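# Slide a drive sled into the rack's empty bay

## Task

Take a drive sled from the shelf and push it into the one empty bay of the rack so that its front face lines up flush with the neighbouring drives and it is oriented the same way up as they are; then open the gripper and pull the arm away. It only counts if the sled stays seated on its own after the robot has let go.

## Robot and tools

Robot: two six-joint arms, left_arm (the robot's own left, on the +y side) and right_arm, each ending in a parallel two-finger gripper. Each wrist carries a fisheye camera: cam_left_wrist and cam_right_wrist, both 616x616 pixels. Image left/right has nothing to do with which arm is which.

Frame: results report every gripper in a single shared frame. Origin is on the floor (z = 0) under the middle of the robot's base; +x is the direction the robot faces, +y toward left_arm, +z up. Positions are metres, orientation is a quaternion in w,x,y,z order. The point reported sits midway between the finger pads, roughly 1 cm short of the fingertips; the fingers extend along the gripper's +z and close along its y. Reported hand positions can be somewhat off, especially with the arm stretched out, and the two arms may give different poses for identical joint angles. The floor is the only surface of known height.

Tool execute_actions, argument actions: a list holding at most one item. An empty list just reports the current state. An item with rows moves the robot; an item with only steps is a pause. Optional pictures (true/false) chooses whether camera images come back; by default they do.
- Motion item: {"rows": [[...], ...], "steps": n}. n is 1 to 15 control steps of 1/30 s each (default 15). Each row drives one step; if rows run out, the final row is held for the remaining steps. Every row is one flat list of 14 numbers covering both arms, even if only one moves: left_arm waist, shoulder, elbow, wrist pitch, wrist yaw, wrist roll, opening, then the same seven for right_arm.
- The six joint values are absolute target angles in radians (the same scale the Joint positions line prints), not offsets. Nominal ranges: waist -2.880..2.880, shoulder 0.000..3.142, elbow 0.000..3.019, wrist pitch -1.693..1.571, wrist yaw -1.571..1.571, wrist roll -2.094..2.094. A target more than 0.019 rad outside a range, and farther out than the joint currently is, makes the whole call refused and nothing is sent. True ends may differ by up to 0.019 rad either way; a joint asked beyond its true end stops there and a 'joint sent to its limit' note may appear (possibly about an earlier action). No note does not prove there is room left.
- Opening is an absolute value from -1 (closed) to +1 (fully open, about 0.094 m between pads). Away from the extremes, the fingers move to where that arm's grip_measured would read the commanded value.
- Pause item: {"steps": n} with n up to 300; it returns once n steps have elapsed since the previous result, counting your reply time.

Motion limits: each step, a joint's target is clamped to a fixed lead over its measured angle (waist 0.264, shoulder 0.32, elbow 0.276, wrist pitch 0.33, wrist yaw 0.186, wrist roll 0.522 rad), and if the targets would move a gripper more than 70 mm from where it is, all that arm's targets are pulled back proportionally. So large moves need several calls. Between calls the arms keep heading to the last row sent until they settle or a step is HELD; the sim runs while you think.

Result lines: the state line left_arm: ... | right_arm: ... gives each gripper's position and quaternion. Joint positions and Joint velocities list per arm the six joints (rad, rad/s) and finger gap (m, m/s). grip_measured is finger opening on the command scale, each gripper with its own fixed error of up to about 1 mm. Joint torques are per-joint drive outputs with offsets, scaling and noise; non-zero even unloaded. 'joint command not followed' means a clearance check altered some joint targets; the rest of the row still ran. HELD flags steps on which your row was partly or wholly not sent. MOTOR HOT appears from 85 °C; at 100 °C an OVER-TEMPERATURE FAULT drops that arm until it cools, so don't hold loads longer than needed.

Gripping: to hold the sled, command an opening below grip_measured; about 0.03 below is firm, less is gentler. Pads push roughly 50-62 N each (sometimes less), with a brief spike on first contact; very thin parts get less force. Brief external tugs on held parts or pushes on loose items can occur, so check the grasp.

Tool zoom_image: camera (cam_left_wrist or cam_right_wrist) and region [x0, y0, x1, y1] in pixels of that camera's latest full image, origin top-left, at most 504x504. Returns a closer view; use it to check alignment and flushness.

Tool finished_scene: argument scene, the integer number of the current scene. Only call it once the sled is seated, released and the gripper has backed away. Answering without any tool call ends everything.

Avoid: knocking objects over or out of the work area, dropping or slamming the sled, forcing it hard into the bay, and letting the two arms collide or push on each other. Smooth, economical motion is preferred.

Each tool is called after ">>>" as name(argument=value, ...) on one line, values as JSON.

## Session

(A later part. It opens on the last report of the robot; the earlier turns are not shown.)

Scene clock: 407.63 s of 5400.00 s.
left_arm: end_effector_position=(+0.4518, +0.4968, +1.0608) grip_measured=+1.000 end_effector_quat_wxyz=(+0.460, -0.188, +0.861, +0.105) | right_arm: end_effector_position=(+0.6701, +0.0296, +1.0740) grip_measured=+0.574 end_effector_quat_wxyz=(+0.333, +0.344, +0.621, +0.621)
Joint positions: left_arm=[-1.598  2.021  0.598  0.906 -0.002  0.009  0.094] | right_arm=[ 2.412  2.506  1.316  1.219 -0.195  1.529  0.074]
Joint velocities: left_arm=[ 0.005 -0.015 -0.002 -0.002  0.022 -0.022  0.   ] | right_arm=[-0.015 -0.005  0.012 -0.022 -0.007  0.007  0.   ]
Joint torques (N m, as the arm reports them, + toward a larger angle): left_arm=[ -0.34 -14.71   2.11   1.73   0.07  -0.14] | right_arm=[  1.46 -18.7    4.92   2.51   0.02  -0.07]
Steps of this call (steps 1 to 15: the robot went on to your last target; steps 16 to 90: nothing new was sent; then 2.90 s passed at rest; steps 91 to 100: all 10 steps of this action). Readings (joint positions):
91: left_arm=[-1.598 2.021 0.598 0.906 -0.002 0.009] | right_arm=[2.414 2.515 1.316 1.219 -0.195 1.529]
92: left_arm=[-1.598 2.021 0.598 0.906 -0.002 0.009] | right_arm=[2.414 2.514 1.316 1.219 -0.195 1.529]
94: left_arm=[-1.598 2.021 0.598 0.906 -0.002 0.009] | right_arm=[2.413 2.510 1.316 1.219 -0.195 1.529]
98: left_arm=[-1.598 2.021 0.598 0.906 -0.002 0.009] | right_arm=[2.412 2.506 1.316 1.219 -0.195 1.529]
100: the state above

>>> execute_actions(actions=[{"rows":[[-1.6,2.0,0.6,0.9,0.0,0.0,1,2.408,2.525,1.32,1.23,-0.195,1.53,0.53],[-1.6,2.0,0.6,0.9,0.0,0.0,1,2.408,2.525,1.32,1.23,-0.195,1.53,0.53],[-1.6,2.0,0.6,0.9,0.0,0.0,1,2.408,2.525,1.32,1.23,-0.195,1.53,0.53],[-1.6,2.0,0.6,0.9,0.0,0.0,1,2.408,2.525,1.32,1.23,-0.195,1.53,0.53],[-1.6,2.0,0.6,0.9,0.0,0.0,1,2.408,2.528,1.35,1.225,-0.195,1.53,0.53],[-1.6,2.0,0.6,0.9,0.0,0.0,1,2.408,2.53,1.38,1.225,-0.195,1.53,0.53],[-1.6,2.0,0.6,0.9,0.0,0.0,1,2.408,2.53,1.42,1.225,-0.195,1.53,0.53]],"steps":15}])

>>> zoom_image(camera="cam_right_wrist", region=[230,170,400,340])

Scene clock: 415.73 s of 5400.00 s.
left_arm: end_effector_position=(+0.4518, +0.4968, +1.0608) grip_measured=+1.000 end_effector_quat_wxyz=(+0.460, -0.188, +0.861, +0.105) | right_arm: end_effector_position=(+0.6758, +0.0318, +1.0702) grip_measured=+0.574 end_effector_quat_wxyz=(+0.334, +0.344, +0.617, +0.624)
Joint positions: left_arm=[-1.598  2.021  0.598  0.906 -0.002  0.009  0.094] | right_arm=[ 2.412  2.526  1.345  1.219 -0.195  1.534  0.074]
Joint velocities: left_arm=[-0.005 -0.005 -0.002  0.002 -0.037  0.007  0.   ] | right_arm=[-0.015 -0.005 -0.007  0.007 -0.037  0.022 -0.   ]
Joint torques (N m, as the arm reports them, + toward a larger angle): left_arm=[ -0.28 -14.7    2.09   1.74   0.07  -0.14] | right_arm=[  1.48 -18.41  10.86   2.08  -0.06  -0.07]
Steps of this call (steps 1 to 15: the robot went on to your last target; steps 16 to 90: nothing new was sent; then 4.60 s passed at rest; steps 91 to 105: all 15 steps of this action). Readings (joint positions):
91: left_arm=[-1.598 2.021 0.598 0.906 -0.002 0.009] | right_arm=[2.412 2.507 1.316 1.219 -0.195 1.529]
92: left_arm=[-1.598 2.021 0.598 0.906 -0.002 0.009] | right_arm=[2.412 2.507 1.316 1.219 -0.195 1.529]
94: left_arm=[-1.598 2.021 0.598 0.906 -0.002 0.009] | right_arm=[2.412 2.508 1.316 1.219 -0.195 1.529]
98: left_arm=[-1.598 2.021 0.598 0.906 -0.002 0.009] | right_arm=[2.412 2.520 1.339 1.217 -0.195 1.529]
105: the state above

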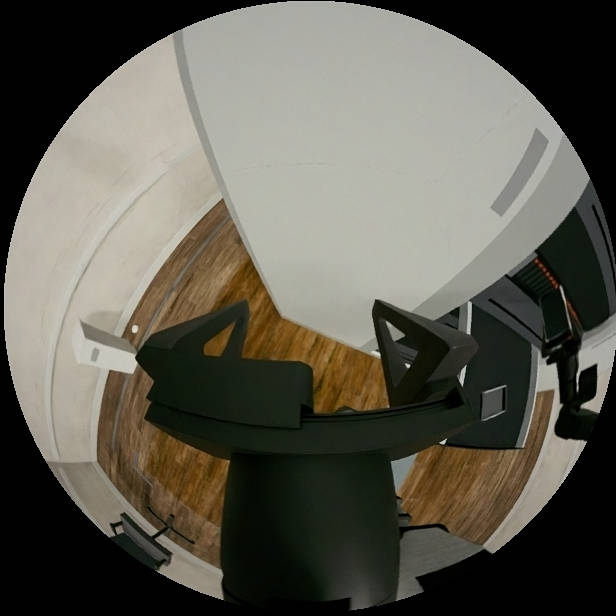

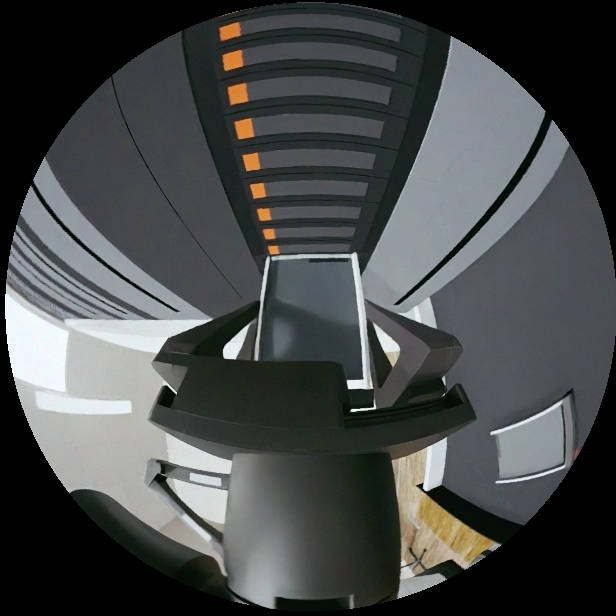

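Region (230, 170, 400, 340) of cam_right_wrist's 616x616 image, scaled by 2.965, with more detail than that image has.

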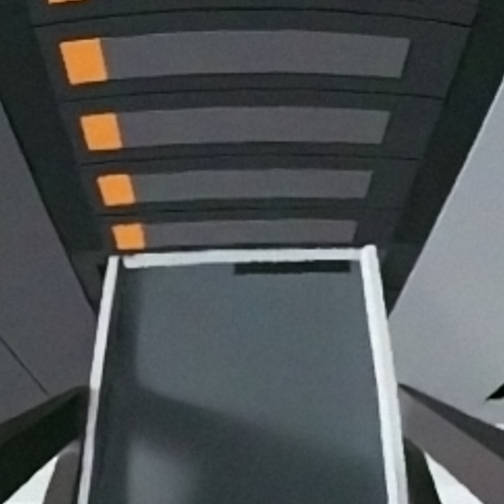

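>>> execute_actions(actions=[{"rows":[[-1.6,2.0,0.6,0.9,0.0,0.0,1,2.41,2.53,1.37,1.225,-0.195,1.565,0.53],[-1.6,2.0,0.6,0.9,0.0,0.0,1,2.41,2.53,1.37,1.225,-0.195,1.565,0.53],[-1.6,2.0,0.6,0.9,0.0,0.0,1,2.41,2.53,1.37,1.225,-0.195,1.565,0.53],[-1.6,2.0,0.6,0.9,0.0,0.0,1,2.41,2.53,1.37,1.225,-0.195,1.565,0.53],[-1.6,2.0,0.6,0.9,0.0,0.0,1,2.41,2.53,1.37,1.225,-0.195,1.565,0.53],[-1.6,2.0,0.6,0.9,0.0,0.0,1,2.41,2.53,1.37,1.225,-0.195,1.565,0.53],[-1.6,2.0,0.6,0.9,0.0,0.0,1,2.41,2.53,1.43,1.225,-0.195,1.565,0.53]],"steps":15}])

>>> zoom_image(camera="cam_right_wrist", region=[230,170,400,340])

Scene clock: 431.87 s of 5400.00 s.
left_arm: end_effector_position=(+0.4518, +0.4968, +1.0608) grip_measured=+1.000 end_effector_quat_wxyz=(+0.460, -0.188, +0.861, +0.105) | right_arm: end_effector_position=(+0.6829, +0.0328, +1.0714) grip_measured=+0.574 end_effector_quat_wxyz=(+0.329, +0.351, +0.609, +0.631)
Joint positions: left_arm=[-1.598  2.021  0.598  0.906 -0.002  0.009  0.094] | right_arm=[ 2.41   2.536  1.37   1.217 -0.193  1.561  0.074]
Joint velocities: left_arm=[-0.005 -0.015 -0.007 -0.007 -0.007 -0.066  0.   ] | right_arm=[ 0.005 -0.015 -0.007 -0.022  0.051  0.007 -0.001]
Joint torques (N m, as the arm reports them, + toward a larger angle): left_arm=[ -0.22 -14.67   2.13   1.7    0.07  -0.14] | right_arm=[  1.7  -19.16   9.76   2.1   -0.15  -0.02]
Steps of this call (steps 1 to 15: the robot went on to your last target; steps 16 to 90: nothing new was sent; then 12.63 s passed at rest; steps 91 to 105: all 15 steps of this action). Readings (joint positions):
91: left_arm=[-1.598 2.021 0.598 0.906 -0.002 0.009] | right_arm=[2.412 2.526 1.345 1.219 -0.195 1.539]
92: left_arm=[-1.598 2.021 0.598 0.906 -0.002 0.009] | right_arm=[2.412 2.526 1.345 1.219 -0.195 1.547]
94: left_arm=[-1.598 2.021 0.598 0.906 -0.002 0.009] | right_arm=[2.412 2.526 1.345 1.219 -0.195 1.555]
98: left_arm=[-1.598 2.021 0.598 0.906 -0.002 0.009] | right_arm=[2.412 2.529 1.356 1.219 -0.193 1.560]
105: the state above

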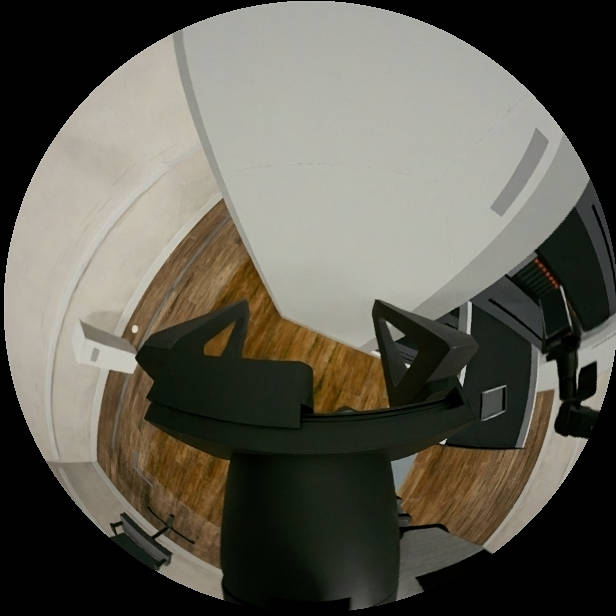

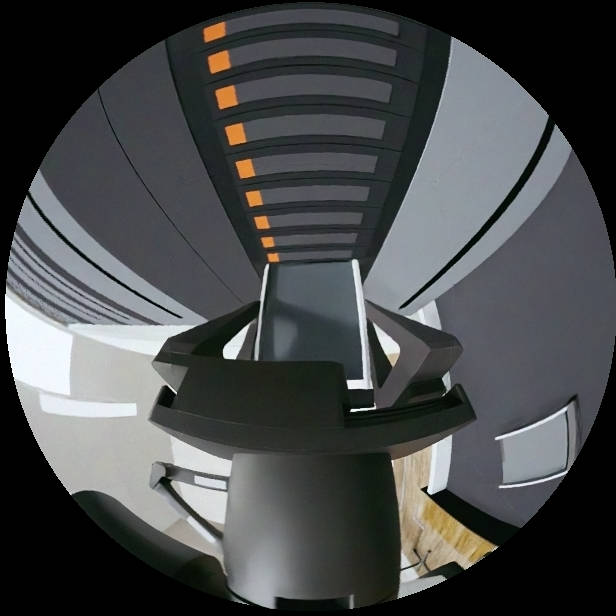

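Region (230, 170, 400, 340) of cam_right_wrist's 616x616 image, scaled by 2.965, with more detail than that image has.

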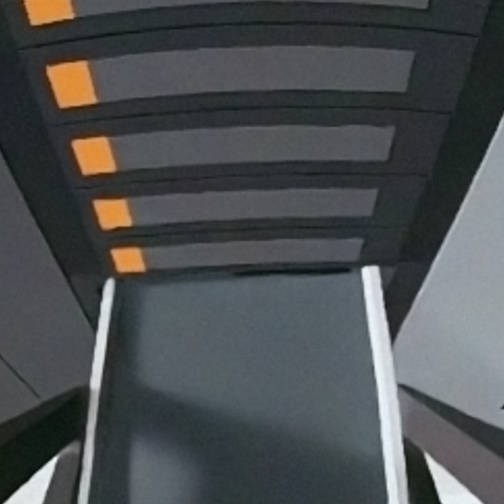

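It's in. Advancing with the coordinated move.

>>> execute_actions(actions=[{"rows":[[-1.6,2.0,0.6,0.9,0.0,0.0,1,2.395,2.545,1.46,1.185,-0.21,1.56,0.53]],"steps":15}])

Scene clock: 434.63 s of 5400.00 s.
left_arm: end_effector_position=(+0.4518, +0.4968, +1.0608) grip_measured=+1.000 end_effector_quat_wxyz=(+0.460, -0.188, +0.861, +0.105) | right_arm: end_effector_position=(+0.6909, +0.0317, +1.0700) grip_measured=+0.574 end_effector_quat_wxyz=(+0.319, +0.355, +0.609, +0.633)
Joint positions: left_arm=[-1.598  2.021  0.598  0.906 -0.002  0.009  0.094] | right_arm=[ 2.401  2.542  1.394  1.191 -0.211  1.579  0.074]
Joint velocities: left_arm=[-0.015 -0.005 -0.002 -0.007 -0.066 -0.037  0.   ] | right_arm=[-0.005 -0.015 -0.017 -0.007 -0.051  0.022 -0.001]
Joint torques (N m, as the arm reports them, + toward a larger angle): left_arm=[ -0.36 -14.65   2.11   1.71   0.06  -0.14] | right_arm=[  1.34 -18.81  10.37   1.6   -0.04  -0.36]
Steps of this call (steps 1 to 15: the robot went on to your last target; steps 16 to 68: nothing new was sent; steps 69 to 83: all 15 steps of this action). Readings (joint positions):
69: left_arm=[-1.598 2.021 0.598 0.906 -0.002 0.009] | right_arm=[2.409 2.537 1.374 1.211 -0.195 1.561]
70: left_arm=[-1.598 2.021 0.598 0.906 -0.002 0.009] | right_arm=[2.407 2.539 1.380 1.203 -0.201 1.561]
72: left_arm=[-1.598 2.021 0.598 0.906 -0.002 0.009] | right_arm=[2.402 2.541 1.388 1.197 -0.209 1.565]
76: left_arm=[-1.598 2.021 0.598 0.906 -0.002 0.009] | right_arm=[2.402 2.542 1.392 1.193 -0.211 1.575]
83: the state above

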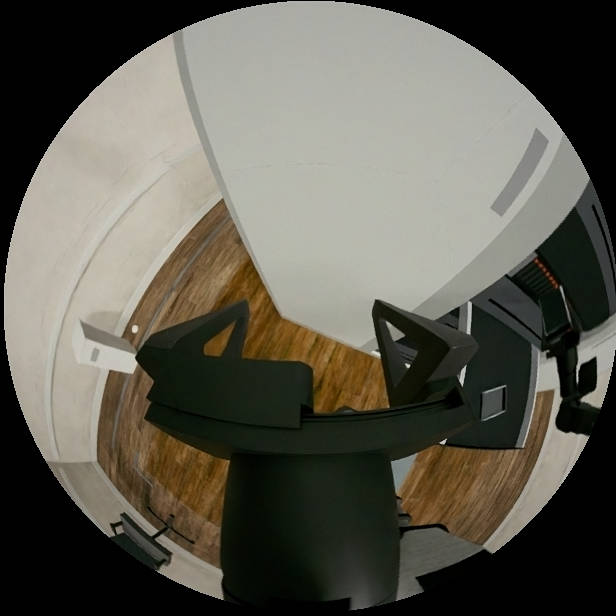

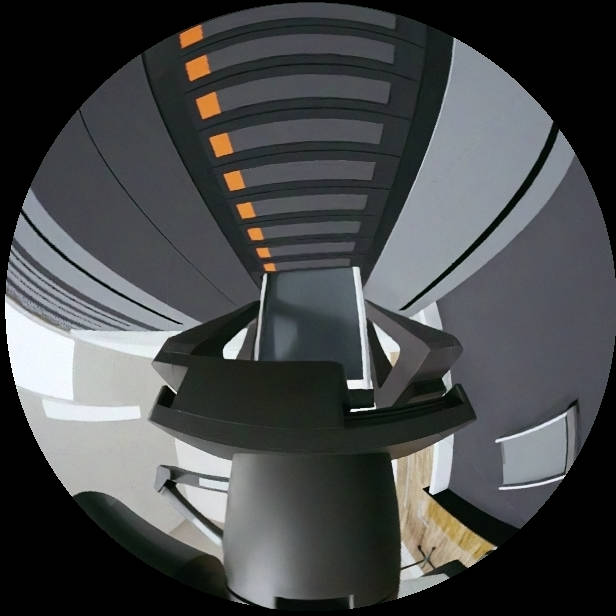

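>>> execute_actions(actions=[{"rows":[[-1.6,2.0,0.6,0.9,0.0,0.0,1,2.385,2.555,1.49,1.185,-0.225,1.59,0.53]],"steps":15}])

Scene clock: 439.33 s of 5400.00 s.
left_arm: end_effector_position=(+0.4518, +0.4968, +1.0608) grip_measured=+1.000 end_effector_quat_wxyz=(+0.460, -0.188, +0.861, +0.105) | right_arm: end_effector_position=(+0.7006, +0.0314, +1.0699) grip_measured=+0.574 end_effector_quat_wxyz=(+0.316, +0.355, +0.604, +0.640)
Joint positions: left_arm=[-1.598  2.021  0.598  0.906 -0.002  0.009  0.094] | right_arm=[ 2.394  2.558  1.43   1.184 -0.224  1.595  0.074]
Joint velocities: left_arm=[-0.005  0.015  0.002 -0.022 -0.051 -0.051  0.   ] | right_arm=[ 0.005 -0.015  0.007 -0.002  0.022 -0.037 -0.   ]
Joint torques (N m, as the arm reports them, + toward a larger angle): left_arm=[ -0.37 -14.72   2.09   1.72   0.06  -0.14] | right_arm=[  1.25 -19.79  10.04   1.86  -0.12  -0.13]
Steps of this call (steps 1 to 15: the robot went on to your last target; steps 16 to 90: nothing new was sent; then 1.20 s passed at rest; steps 91 to 105: all 15 steps of this action). Readings (joint positions):
91: left_arm=[-1.598 2.021 0.598 0.906 -0.002 0.009] | right_arm=[2.401 2.543 1.397 1.191 -0.213 1.584]
92: left_arm=[-1.598 2.021 0.598 0.906 -0.002 0.009] | right_arm=[2.399 2.546 1.405 1.190 -0.216 1.588]
94: left_arm=[-1.598 2.021 0.598 0.906 -0.002 0.009] | right_arm=[2.395 2.554 1.421 1.187 -0.223 1.593]
98: left_arm=[-1.598 2.021 0.598 0.906 -0.002 0.009] | right_arm=[2.394 2.558 1.430 1.184 -0.224 1.595]
105: the state above

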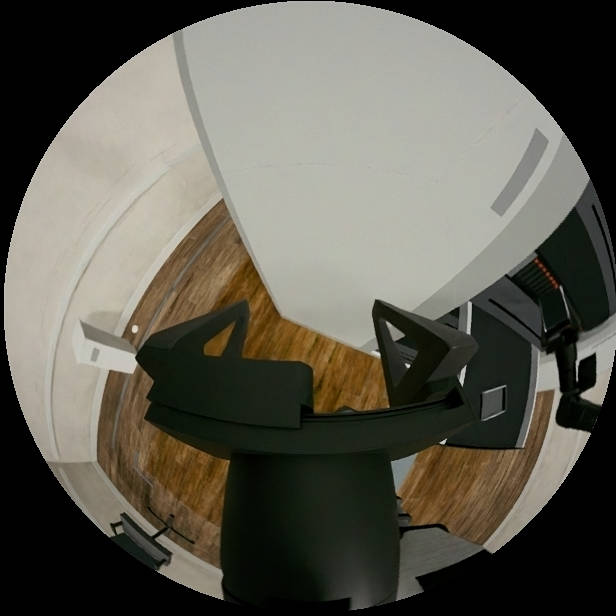

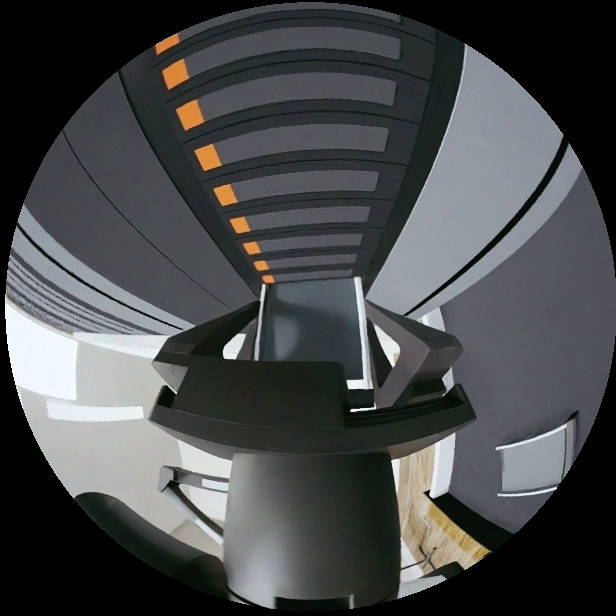

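>>> execute_actions(actions=[{"rows":[[-1.6,2.0,0.6,0.9,0.0,0.0,1,2.375,2.57,1.53,1.175,-0.24,1.60,0.53]],"steps":15}])

Scene clock: 442.17 s of 5400.00 s.
left_arm: end_effector_position=(+0.4518, +0.4968, +1.0608) grip_measured=+1.000 end_effector_quat_wxyz=(+0.460, -0.188, +0.861, +0.105) | right_arm: end_effector_position=(+0.7093, +0.0311, +1.0694) grip_measured=+0.574 end_effector_quat_wxyz=(+0.314, +0.352, +0.602, +0.645)
Joint positions: left_arm=[-1.598  2.021  0.598  0.906 -0.002  0.009  0.094] | right_arm=[ 2.386  2.573  1.463  1.176 -0.242  1.6    0.074]
Joint velocities: left_arm=[ 0.005 -0.005  0.002 -0.002 -0.022  0.051  0.   ] | right_arm=[ 0.005  0.005  0.007 -0.002  0.007 -0.051  0.   ]
Joint torques (N m, as the arm reports them, + toward a larger angle): left_arm=[ -0.33 -14.61   2.12   1.73   0.07  -0.14] | right_arm=[  0.89 -19.98  10.81   1.77   0.    -0.1 ]
Steps of this call (steps 1 to 15: the robot went on to your last target; steps 16 to 70: nothing new was sent; steps 71 to 85: all 15 steps of this action). Readings (joint positions):
71: left_arm=[-1.598 2.021 0.598 0.906 -0.002 0.009] | right_arm=[2.393 2.559 1.434 1.183 -0.227 1.596]
72: left_arm=[-1.598 2.021 0.598 0.906 -0.002 0.009] | right_arm=[2.391 2.563 1.443 1.180 -0.231 1.598]
74: left_arm=[-1.598 2.021 0.598 0.906 -0.002 0.009] | right_arm=[2.386 2.571 1.460 1.176 -0.240 1.600]
78: left_arm=[-1.598 2.021 0.598 0.906 -0.002 0.009] | right_arm=[2.386 2.573 1.463 1.176 -0.242 1.600]
85: the state above

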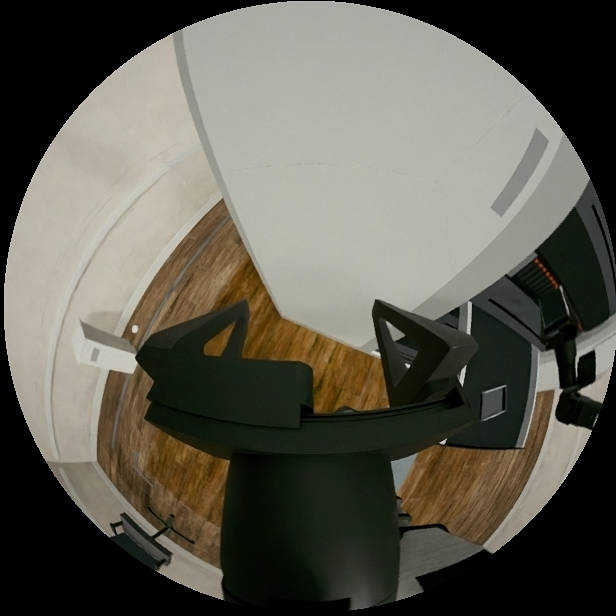

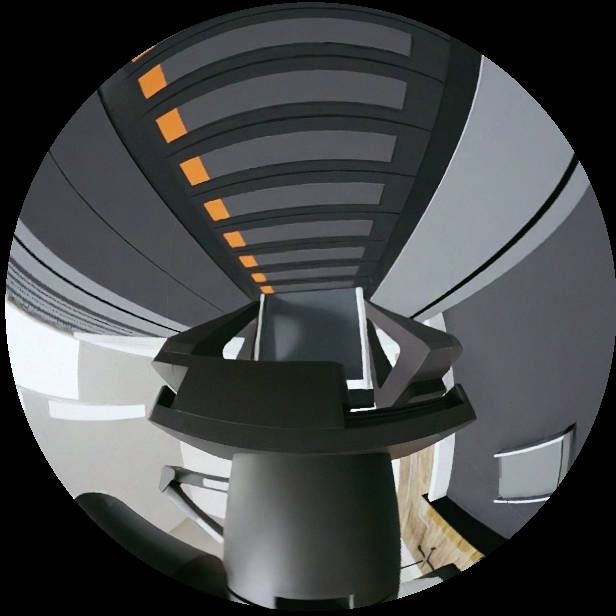

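Going in well; continuing.

>>> execute_actions(actions=[{"rows":[[-1.6,2.0,0.6,0.9,0.0,0.0,1,2.365,2.59,1.57,1.162,-0.26,1.60,0.53]],"steps":15}])

Scene clock: 445.50 s of 5400.00 s.
left_arm: end_effector_position=(+0.4518, +0.4968, +1.0608) grip_measured=+1.000 end_effector_quat_wxyz=(+0.460, -0.188, +0.861, +0.105) | right_arm: end_effector_position=(+0.7144, +0.0313, +1.0690) grip_measured=+0.574 end_effector_quat_wxyz=(+0.311, +0.344, +0.602, +0.650)
Joint positions: left_arm=[-1.598  2.021  0.598  0.906 -0.002  0.009  0.094] | right_arm=[ 2.379  2.585  1.487  1.173 -0.265  1.6    0.074]
Joint velocities: left_arm=[-0.005 -0.005  0.002 -0.002 -0.066  0.022  0.   ] | right_arm=[-0.005  0.005 -0.022 -0.012 -0.051 -0.037  0.   ]
Joint torques (N m, as the arm reports them, + toward a larger angle): left_arm=[ -0.36 -14.57   2.11   1.73   0.07  -0.14] | right_arm=[  0.7  -19.54  12.26   1.36   0.12  -0.07]
Steps of this call (steps 1 to 15: the robot went on to your last target; steps 16 to 85: nothing new was sent; steps 86 to 100: all 15 steps of this action). Readings (joint positions):
86: left_arm=[-1.598 2.021 0.598 0.906 -0.002 0.009] | right_arm=[2.385 2.574 1.468 1.175 -0.246 1.600]
87: left_arm=[-1.598 2.021 0.598 0.906 -0.002 0.009] | right_arm=[2.382 2.579 1.476 1.174 -0.253 1.600]
89: left_arm=[-1.598 2.021 0.598 0.906 -0.002 0.009] | right_arm=[2.379 2.584 1.486 1.173 -0.264 1.600]
93: left_arm=[-1.598 2.021 0.598 0.906 -0.002 0.009] | right_arm=[2.379 2.585 1.487 1.173 -0.265 1.600]
100: the state above

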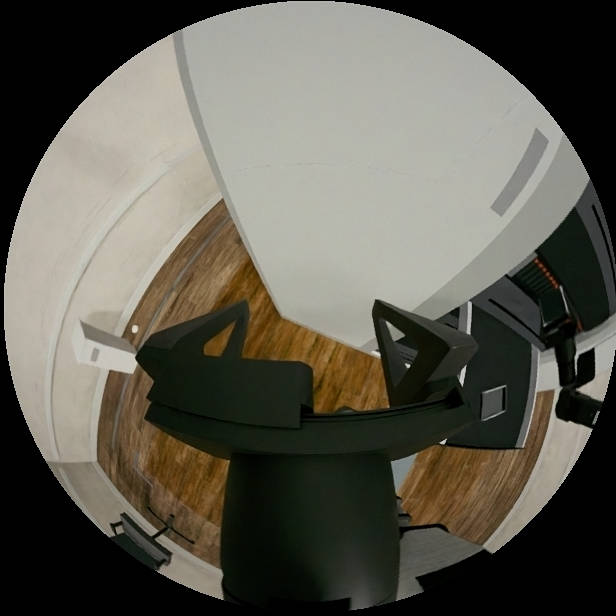

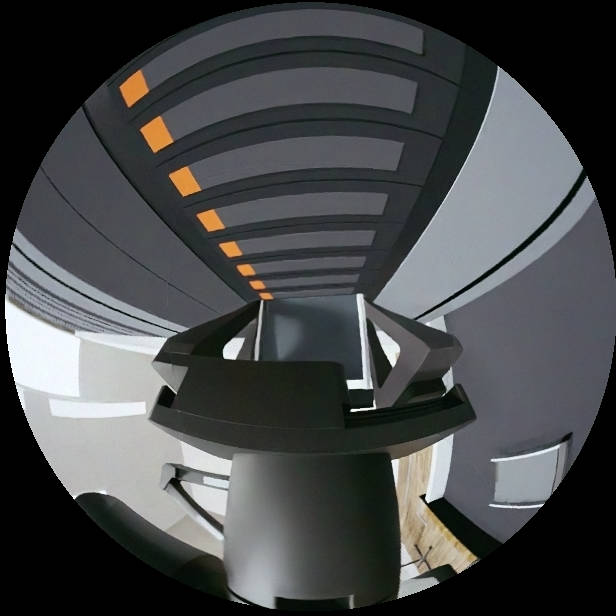

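>>> execute_actions(actions=[{"rows":[[-1.6,2.0,0.6,0.9,0.0,0.0,1,2.379,2.585,1.50,1.173,-0.265,1.60,0.9]],"steps":12}], pictures=false)

>>> execute_actions(actions=[{"rows":[[-1.6,2.0,0.6,0.9,0.0,0.0,1,2.40,2.56,1.40,1.22,-0.22,1.60,0.9],[-1.6,2.0,0.6,0.9,0.0,0.0,1,2.40,2.56,1.40,1.22,-0.22,1.60,0.9],[-1.6,2.0,0.6,0.9,0.0,0.0,1,2.40,2.56,1.40,1.22,-0.22,1.60,0.9],[-1.6,2.0,0.6,0.9,0.0,0.0,1,2.40,2.56,1.40,1.22,-0.22,1.60,0.9],[-1.6,2.0,0.6,0.9,0.0,0.0,1,2.425,2.51,1.31,1.25,-0.18,1.58,0.9],[-1.6,2.0,0.6,0.9,0.0,0.0,1,2.425,2.51,1.31,1.25,-0.18,1.58,0.9],[-1.6,2.0,0.6,0.9,0.0,0.0,1,2.425,2.51,1.31,1.25,-0.18,1.58,0.9],[-1.6,2.0,0.6,0.9,0.0,0.0,1,2.425,2.51,1.31,1.25,-0.18,1.58,0.9],[-1.6,2.0,0.6,0.9,0.0,0.0,1,2.452,2.485,1.24,1.30,-0.145,1.56,0.9]],"steps":15}])

Scene clock: 459.77 s of 5400.00 s.
left_arm: end_effector_position=(+0.4518, +0.4968, +1.0608) grip_measured=+1.000 end_effector_quat_wxyz=(+0.460, -0.188, +0.861, +0.105) | right_arm: end_effector_position=(+0.7138, +0.0324, +1.0691) grip_measured=+0.898 end_effector_quat_wxyz=(+0.309, +0.342, +0.603, +0.651)
Joint positions: left_arm=[-1.598  2.021  0.598  0.906 -0.002  0.009  0.094] | right_arm=[ 2.38   2.585  1.487  1.173 -0.269  1.6    0.089]
Joint velocities: left_arm=[-0.015 -0.005  0.007 -0.007  0.037 -0.007  0.   ] | right_arm=[-0.005 -0.005 -0.012  0.012  0.007 -0.066  0.   ]
Joint torques (N m, as the arm reports them, + toward a larger angle): left_arm=[ -0.39 -14.69   2.11   1.71   0.06  -0.14] | right_arm=[  1.66 -19.99   6.46   1.81   0.1   -0.08]
Steps of this call (steps 1 to 15: the robot went on to your last target; steps 16 to 90: nothing new was sent; then 10.87 s passed at rest; steps 91 to 102: all 12 steps of this action). Readings (joint positions):
91: left_arm=[-1.598 2.021 0.598 0.906 -0.002 0.009] | right_arm=[2.379 2.585 1.487 1.173 -0.268 1.600]
92: left_arm=[-1.598 2.021 0.598 0.906 -0.002 0.009] | right_arm=[2.379 2.585 1.487 1.173 -0.269 1.600]
94: left_arm=[-1.598 2.021 0.598 0.906 -0.002 0.009] | right_arm=[2.380 2.585 1.487 1.173 -0.269 1.600]
98: left_arm=[-1.598 2.021 0.598 0.906 -0.002 0.009] | right_arm=[2.380 2.585 1.487 1.173 -0.269 1.600]
102: the state above

Scene clock: 460.27 s of 5400.00 s.
left_arm: end_effector_position=(+0.4518, +0.4968, +1.0608) grip_measured=+1.000 end_effector_quat_wxyz=(+0.460, -0.188, +0.861, +0.105) | right_arm: end_effector_position=(+0.6421, +0.0363, +1.0733) grip_measured=+0.898 end_effector_quat_wxyz=(+0.325, +0.363, +0.609, +0.626)
Joint positions: left_arm=[-1.598  2.021  0.598  0.906 -0.002  0.009  0.094] | right_arm=[ 2.447  2.493  1.244  1.282 -0.144  1.573  0.089]
Joint velocities: left_arm=[-0.005  0.005 -0.002 -0.012 -0.007 -0.022  0.   ] | right_arm=[ 0.083 -0.015  0.022  0.027 -0.007 -0.051  0.   ]
Joint torques (N m, as the arm reports them, + toward a larger angle): left_arm=[ -0.35 -14.58   2.09   1.73   0.07  -0.15] | right_arm=[  1.47 -18.7    3.61   2.69  -0.1   -0.17]
Steps of this call (steps 1 to 15: all 15 steps of this action). Readings (joint positions):
1: left_arm=[-1.598 2.021 0.598 0.906 -0.002 0.009] | right_arm=[2.381 2.582 1.474 1.180 -0.248 1.600]
2: left_arm=[-1.598 2.021 0.598 0.906 -0.002 0.009] | right_arm=[2.383 2.574 1.452 1.190 -0.232 1.600]
4: left_arm=[-1.598 2.021 0.598 0.906 -0.002 0.009] | right_arm=[2.387 2.564 1.417 1.201 -0.224 1.600]
8: left_arm=[-1.598 2.021 0.598 0.906 -0.002 0.009] | right_arm=[2.403 2.529 1.322 1.229 -0.184 1.595]
15: the state above

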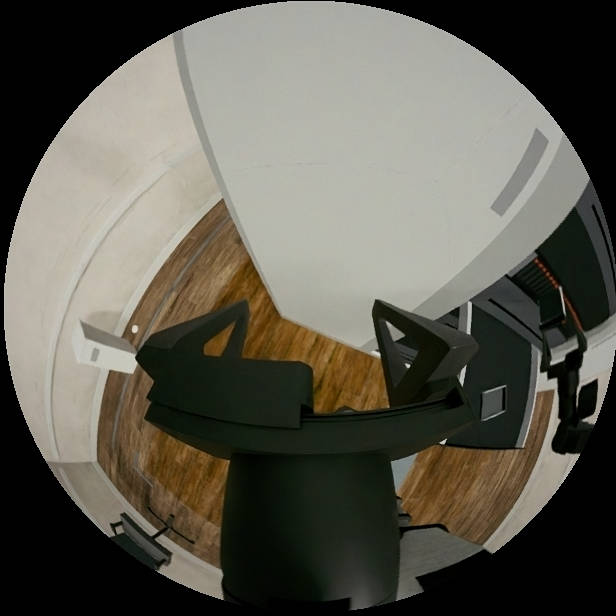

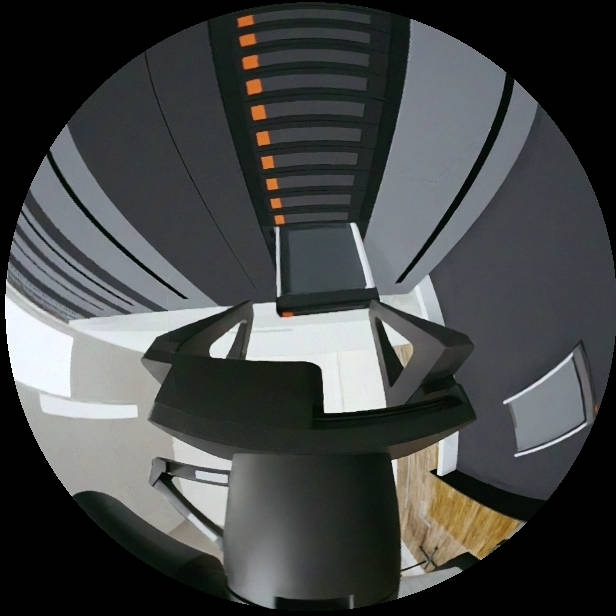

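>>> execute_actions(actions=[{"rows":[[-1.6,2.0,0.6,0.9,0.0,0.0,1,2.475,2.45,1.16,1.34,-0.115,1.56,0.9],[-1.6,2.0,0.6,0.9,0.0,0.0,1,2.475,2.45,1.16,1.34,-0.115,1.56,0.9],[-1.6,2.0,0.6,0.9,0.0,0.0,1,2.475,2.45,1.16,1.34,-0.115,1.56,0.9],[-1.6,2.0,0.6,0.9,0.0,0.0,1,2.475,2.45,1.16,1.34,-0.115,1.56,0.9],[-1.6,2.0,0.6,0.9,0.0,0.0,1,2.475,2.45,1.16,1.34,-0.115,1.56,0.9],[-1.6,2.0,0.6,0.9,0.0,0.0,1,2.475,2.45,1.16,1.34,-0.115,1.56,0.9],[-1.6,2.0,0.6,0.9,0.0,0.0,1,2.475,2.45,1.16,1.34,-0.115,1.56,0.9],[-1.6,2.0,0.6,0.9,0.0,0.0,1,2.475,2.45,1.16,1.34,-0.115,1.56,0.9],[-1.6,2.0,0.6,0.9,0.0,0.0,1,2.475,2.45,1.16,1.34,-0.115,1.56,-1]],"steps":15}])

Scene clock: 473.97 s of 5400.00 s.
left_arm: end_effector_position=(+0.4518, +0.4968, +1.0608) grip_measured=+1.000 end_effector_quat_wxyz=(+0.460, -0.188, +0.861, +0.105) | right_arm: end_effector_position=(+0.6178, +0.0378, +1.0840) grip_measured=-0.932 end_effector_quat_wxyz=(+0.327, +0.363, +0.608, +0.625)
Joint positions: left_arm=[-1.598  2.021  0.598  0.906 -0.002  0.009  0.094] | right_arm=[ 2.47   2.455  1.164  1.325 -0.118  1.569  0.003]
Joint velocities: left_arm=[-0.005  0.005 -0.002  0.007  0.007  0.022  0.   ] | right_arm=[-0.015 -0.005 -0.007  0.002  0.066 -0.007 -0.109]
Joint torques (N m, as the arm reports them, + toward a larger angle): left_arm=[ -0.34 -14.73   2.08   1.73   0.06  -0.14] | right_arm=[  2.05 -17.56   3.13   2.44   0.06  -0.19]
Steps of this call (steps 1 to 15: the robot went on to your last target; steps 16 to 90: nothing new was sent; then 10.20 s passed at rest; steps 91 to 105: all 15 steps of this action). Readings (joint positions):
91: left_arm=[-1.598 2.021 0.598 0.906 -0.002 0.009] | right_arm=[2.449 2.490 1.232 1.289 -0.130 1.569]
92: left_arm=[-1.598 2.021 0.598 0.906 -0.002 0.009] | right_arm=[2.451 2.481 1.211 1.302 -0.122 1.569]
94: left_arm=[-1.598 2.021 0.598 0.906 -0.002 0.009] | right_arm=[2.456 2.465 1.174 1.317 -0.118 1.569]
98: left_arm=[-1.598 2.021 0.598 0.906 -0.002 0.009] | right_arm=[2.467 2.456 1.164 1.325 -0.118 1.569]
105: the state above

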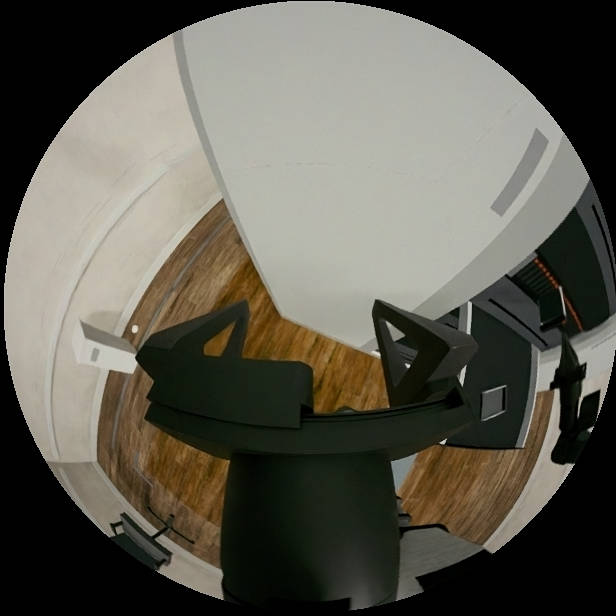

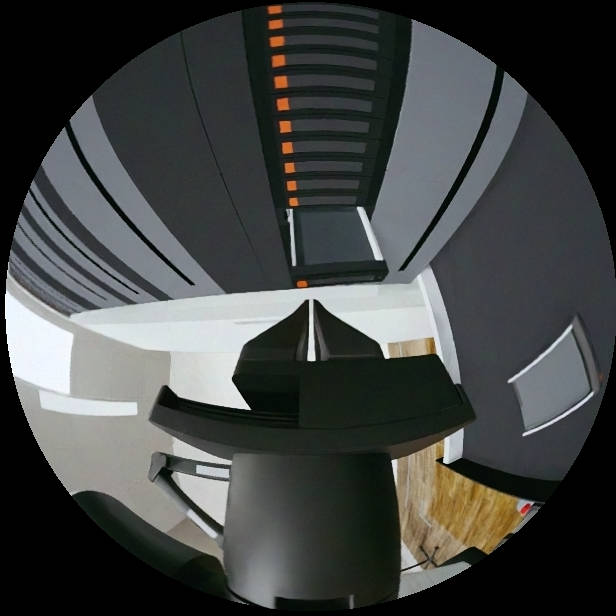

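>>> execute_actions(actions=[{"rows":[[-1.6,2.0,0.6,0.9,0.0,0.0,1,2.44,2.50,1.164,1.345,-0.135,1.56,-1]],"steps":15}])

Scene clock: 483.17 s of 5400.00 s.
left_arm: end_effector_position=(+0.4518, +0.4968, +1.0608) grip_measured=+1.000 end_effector_quat_wxyz=(+0.460, -0.188, +0.861, +0.105) | right_arm: end_effector_position=(+0.6174, +0.0230, +1.0635) grip_measured=-0.986 end_effector_quat_wxyz=(+0.325, +0.371, +0.614, +0.616)
Joint positions: left_arm=[-1.598  2.021  0.598  0.906 -0.002  0.009  0.094] | right_arm=[ 2.446  2.486  1.164  1.331 -0.132  1.569  0.001]
Joint velocities: left_arm=[-0.015  0.015  0.007 -0.007  0.022  0.022  0.   ] | right_arm=[-0.024 -0.005  0.002 -0.017 -0.037  0.051 -0.001]
Joint torques (N m, as the arm reports them, + toward a larger angle): left_arm=[ -0.42 -14.76   2.11   1.71   0.06  -0.14] | right_arm=[  0.82 -16.2    3.31   2.47  -0.19  -0.2 ]
Steps of this call (steps 1 to 15: the robot went on to your last target; steps 16 to 90: nothing new was sent; then 5.70 s passed at rest; steps 91 to 105: all 15 steps of this action). Readings (joint positions):
91: left_arm=[-1.598 2.021 0.598 0.906 -0.002 0.009] | right_arm=[2.468 2.456 1.164 1.327 -0.126 1.569]
92: left_arm=[-1.598 2.021 0.598 0.906 -0.002 0.009] | right_arm=[2.467 2.459 1.164 1.330 -0.131 1.569]
94: left_arm=[-1.598 2.021 0.598 0.906 -0.002 0.009] | right_arm=[2.460 2.466 1.164 1.331 -0.132 1.569]
98: left_arm=[-1.598 2.021 0.598 0.906 -0.002 0.009] | right_arm=[2.449 2.482 1.164 1.331 -0.132 1.569]
105: the state above

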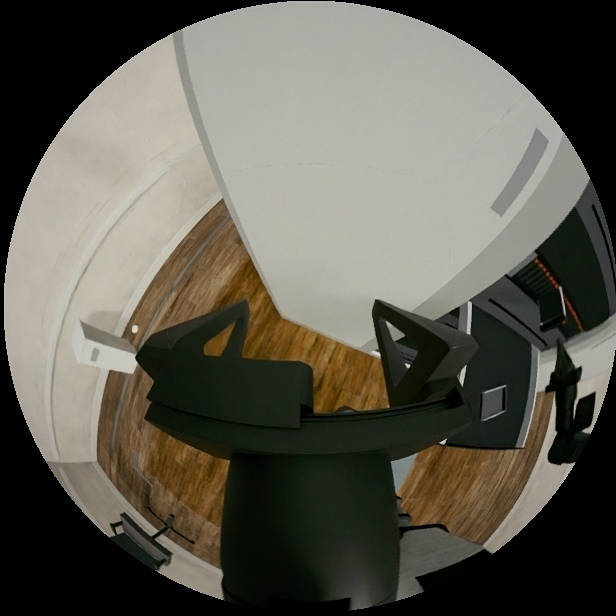

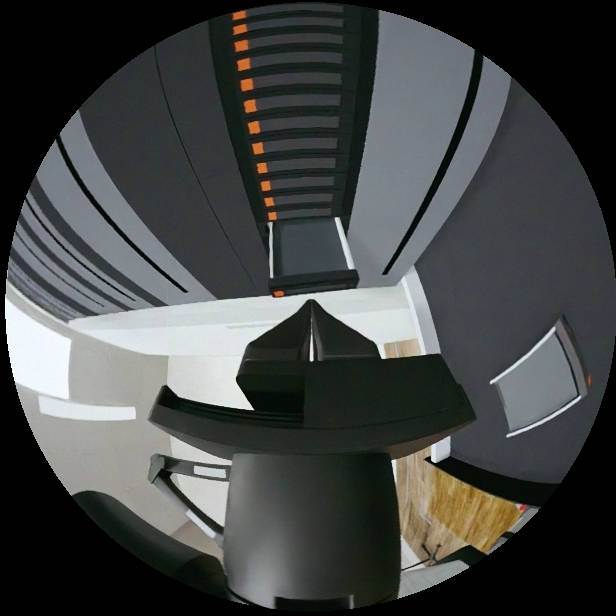

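>>> execute_actions(actions=[{"rows":[[-1.6,2.0,0.6,0.9,0.0,0.0,1,2.425,2.51,1.27,1.28,-0.155,1.56,-1]],"steps":15}])

Scene clock: 487.70 s of 5400.00 s.
left_arm: end_effector_position=(+0.4518, +0.4968, +1.0608) grip_measured=+1.000 end_effector_quat_wxyz=(+0.460, -0.188, +0.861, +0.105) | right_arm: end_effector_position=(+0.6455, +0.0301, +1.0720) grip_measured=-0.986 end_effector_quat_wxyz=(+0.328, +0.362, +0.608, +0.626)
Joint positions: left_arm=[-1.598  2.021  0.598  0.906 -0.002  0.009  0.094] | right_arm=[ 2.435  2.499  1.249  1.287 -0.153  1.569  0.001]
Joint velocities: left_arm=[-0.005 -0.005  0.012  0.007  0.007  0.022  0.   ] | right_arm=[-0.015 -0.015 -0.012 -0.022  0.007  0.007  0.001]
Joint torques (N m, as the arm reports them, + toward a larger angle): left_arm=[ -0.41 -14.71   2.12   1.73   0.07  -0.14] | right_arm=[  1.09 -16.8    5.81   1.55  -0.13  -0.18]
Steps of this call (steps 1 to 15: the robot went on to your last target; steps 16 to 90: nothing new was sent; then 1.03 s passed at rest; steps 91 to 105: all 15 steps of this action). Readings (joint positions):
91: left_arm=[-1.598 2.021 0.598 0.906 -0.002 0.009] | right_arm=[2.445 2.486 1.171 1.322 -0.143 1.569]
92: left_arm=[-1.598 2.021 0.598 0.906 -0.002 0.009] | right_arm=[2.444 2.491 1.188 1.309 -0.149 1.569]
94: left_arm=[-1.598 2.021 0.598 0.906 -0.002 0.009] | right_arm=[2.441 2.499 1.227 1.293 -0.152 1.569]
98: left_arm=[-1.598 2.021 0.598 0.906 -0.002 0.009] | right_arm=[2.436 2.499 1.249 1.289 -0.153 1.569]
105: the state above

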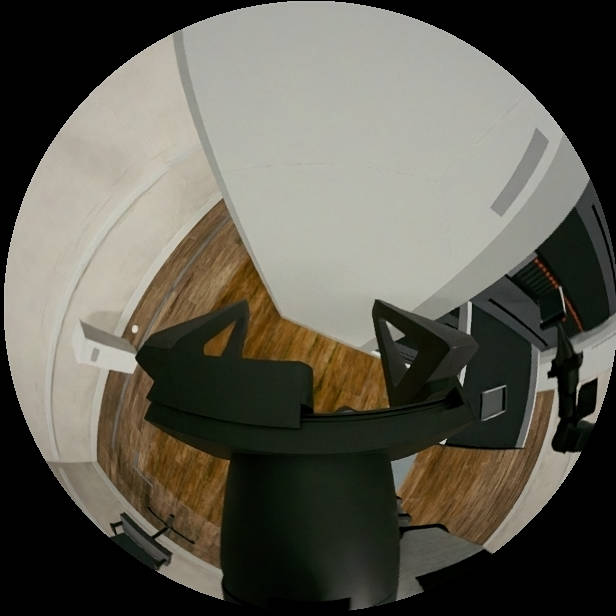

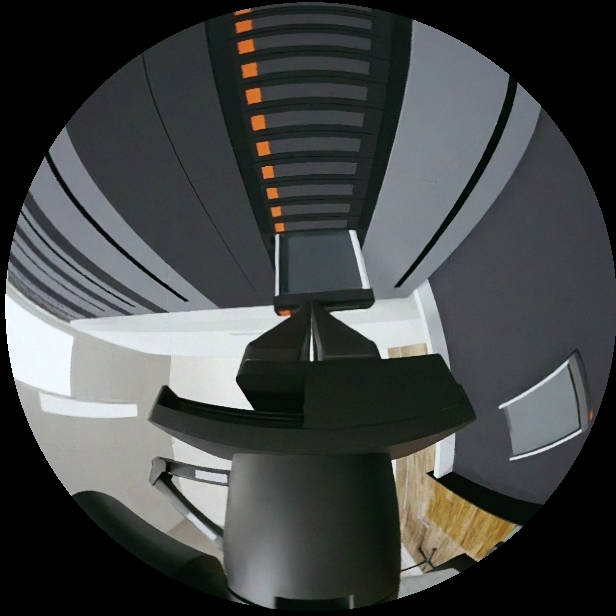

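>>> execute_actions(actions=[{"rows":[[-1.6,2.0,0.6,0.9,0.0,0.0,1,2.402,2.525,1.34,1.24,-0.185,1.56,-1]],"steps":15}])

Scene clock: 491.40 s of 5400.00 s.
left_arm: end_effector_position=(+0.4518, +0.4968, +1.0608) grip_measured=+1.000 end_effector_quat_wxyz=(+0.460, -0.188, +0.861, +0.105) | right_arm: end_effector_position=(+0.6704, +0.0249, +1.0739) grip_measured=-0.986 end_effector_quat_wxyz=(+0.329, +0.356, +0.606, +0.630)
Joint positions: left_arm=[-1.598  2.021  0.598  0.906 -0.002  0.009  0.094] | right_arm=[ 2.408  2.516  1.317  1.248 -0.187  1.569  0.001]
Joint velocities: left_arm=[ 0.015  0.005  0.022 -0.002 -0.051  0.037  0.   ] | right_arm=[ 0.015 -0.015 -0.002  0.002 -0.051 -0.007 -0.   ]
Joint torques (N m, as the arm reports them, + toward a larger angle): left_arm=[ -0.35 -14.69   2.12   1.72   0.06  -0.13] | right_arm=[  1.85 -18.11   6.34   1.59   0.03  -0.19]
Steps of this call (steps 1 to 15: the robot went on to your last target; steps 16 to 90: nothing new was sent; then 0.20 s passed at rest; steps 91 to 105: all 15 steps of this action). Readings (joint positions):
91: left_arm=[-1.598 2.021 0.598 0.906 -0.002 0.009] | right_arm=[2.433 2.500 1.254 1.280 -0.169 1.569]
92: left_arm=[-1.598 2.021 0.598 0.906 -0.002 0.009] | right_arm=[2.431 2.502 1.262 1.271 -0.182 1.569]
94: left_arm=[-1.598 2.021 0.598 0.906 -0.002 0.009] | right_arm=[2.424 2.504 1.263 1.265 -0.190 1.569]
98: left_arm=[-1.598 2.021 0.598 0.906 -0.002 0.009] | right_arm=[2.413 2.514 1.282 1.251 -0.188 1.569]
105: the state above

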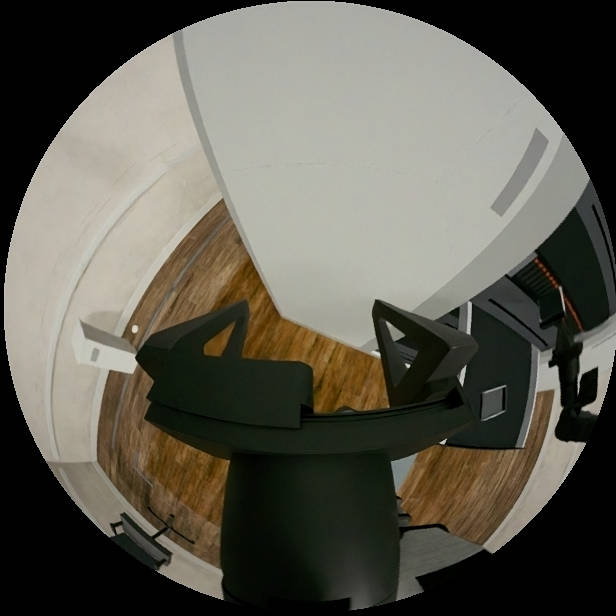

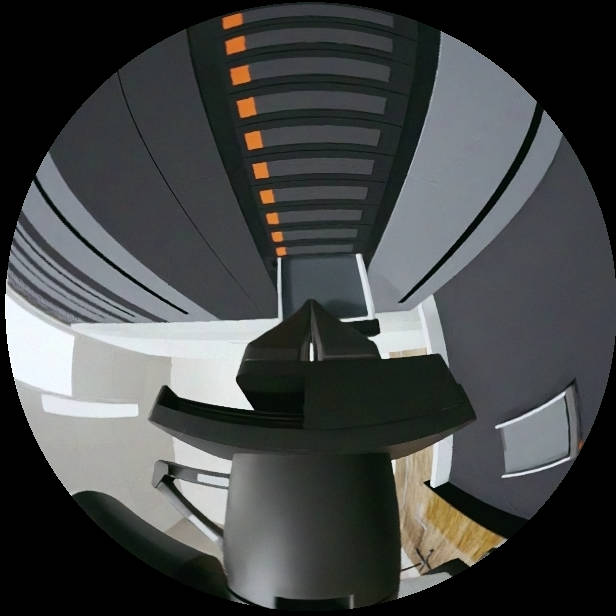

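>>> execute_actions(actions=[{"rows":[[-1.6,2.0,0.6,0.9,0.0,0.0,1,2.415,2.49,1.19,1.30,-0.15,1.56,-1],[-1.6,2.0,0.6,0.9,0.0,0.0,1,2.415,2.49,1.19,1.30,-0.15,1.56,-1],[-1.6,2.0,0.6,0.9,0.0,0.0,1,2.415,2.49,1.19,1.30,-0.15,1.56,-1],[-1.6,2.0,0.6,0.9,0.0,0.0,1,2.415,2.49,1.19,1.30,-0.15,1.56,-1],[-1.6,2.0,0.6,0.9,0.0,0.0,1,2.415,2.49,1.19,1.30,-0.15,1.56,-1],[-1.6,2.0,0.6,0.9,0.0,0.0,1,2.415,2.49,1.19,1.30,-0.15,1.56,-1],[-1.6,2.0,0.6,0.9,0.0,0.0,1,2.475,2.495,1.19,1.31,-0.13,1.56,-1]],"steps":15}])

Scene clock: 501.17 s of 5400.00 s.
left_arm: end_effector_position=(+0.4518, +0.4968, +1.0608) grip_measured=+1.000 end_effector_quat_wxyz=(+0.460, -0.188, +0.861, +0.105) | right_arm: end_effector_position=(+0.6153, +0.0481, +1.0630) grip_measured=-0.986 end_effector_quat_wxyz=(+0.312, +0.363, +0.623, +0.619)
Joint positions: left_arm=[-1.598  2.021  0.598  0.906 -0.002  0.009  0.094] | right_arm=[ 2.479  2.488  1.19   1.295 -0.132  1.569  0.001]
Joint velocities: left_arm=[ 0.005 -0.005 -0.007 -0.007 -0.007 -0.007  0.   ] | right_arm=[ 0.132  0.015 -0.007  0.007  0.007 -0.037 -0.   ]
Joint torques (N m, as the arm reports them, + toward a larger angle): left_arm=[ -0.34 -14.58   2.11   1.71   0.07  -0.14] | right_arm=[ -0.08 -16.12   3.53   2.67   0.02  -0.19]
Steps of this call (steps 1 to 15: the robot went on to your last target; steps 16 to 90: nothing new was sent; then 6.27 s passed at rest; steps 91 to 105: all 15 steps of this action). Readings (joint positions):
91: left_arm=[-1.598 2.021 0.598 0.906 -0.002 0.009] | right_arm=[2.409 2.513 1.302 1.254 -0.169 1.569]
92: left_arm=[-1.598 2.021 0.598 0.906 -0.002 0.009] | right_arm=[2.409 2.501 1.271 1.266 -0.159 1.569]
94: left_arm=[-1.598 2.021 0.598 0.906 -0.002 0.009] | right_arm=[2.409 2.486 1.214 1.281 -0.154 1.569]
98: left_arm=[-1.598 2.021 0.598 0.906 -0.002 0.009] | right_arm=[2.417 2.488 1.190 1.288 -0.134 1.569]
105: the state above

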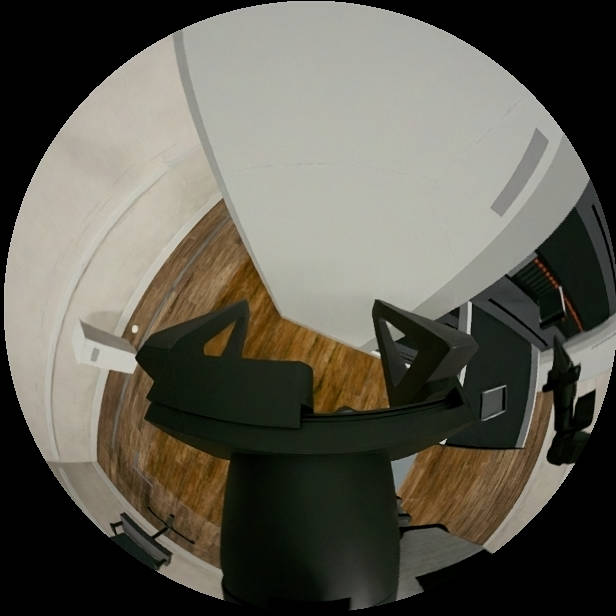

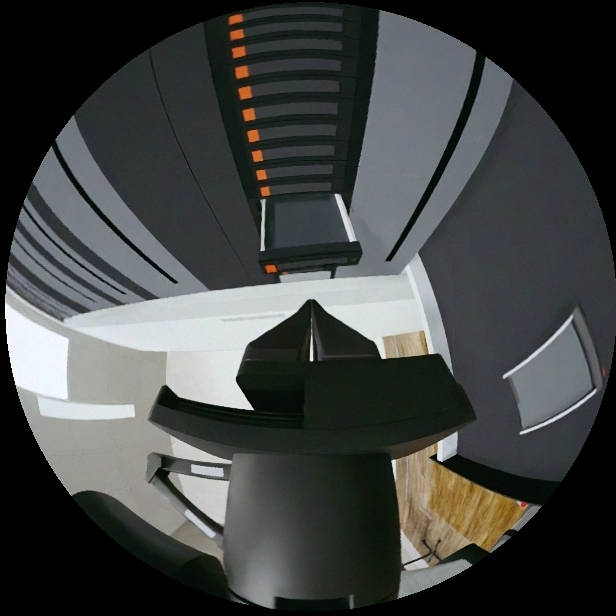

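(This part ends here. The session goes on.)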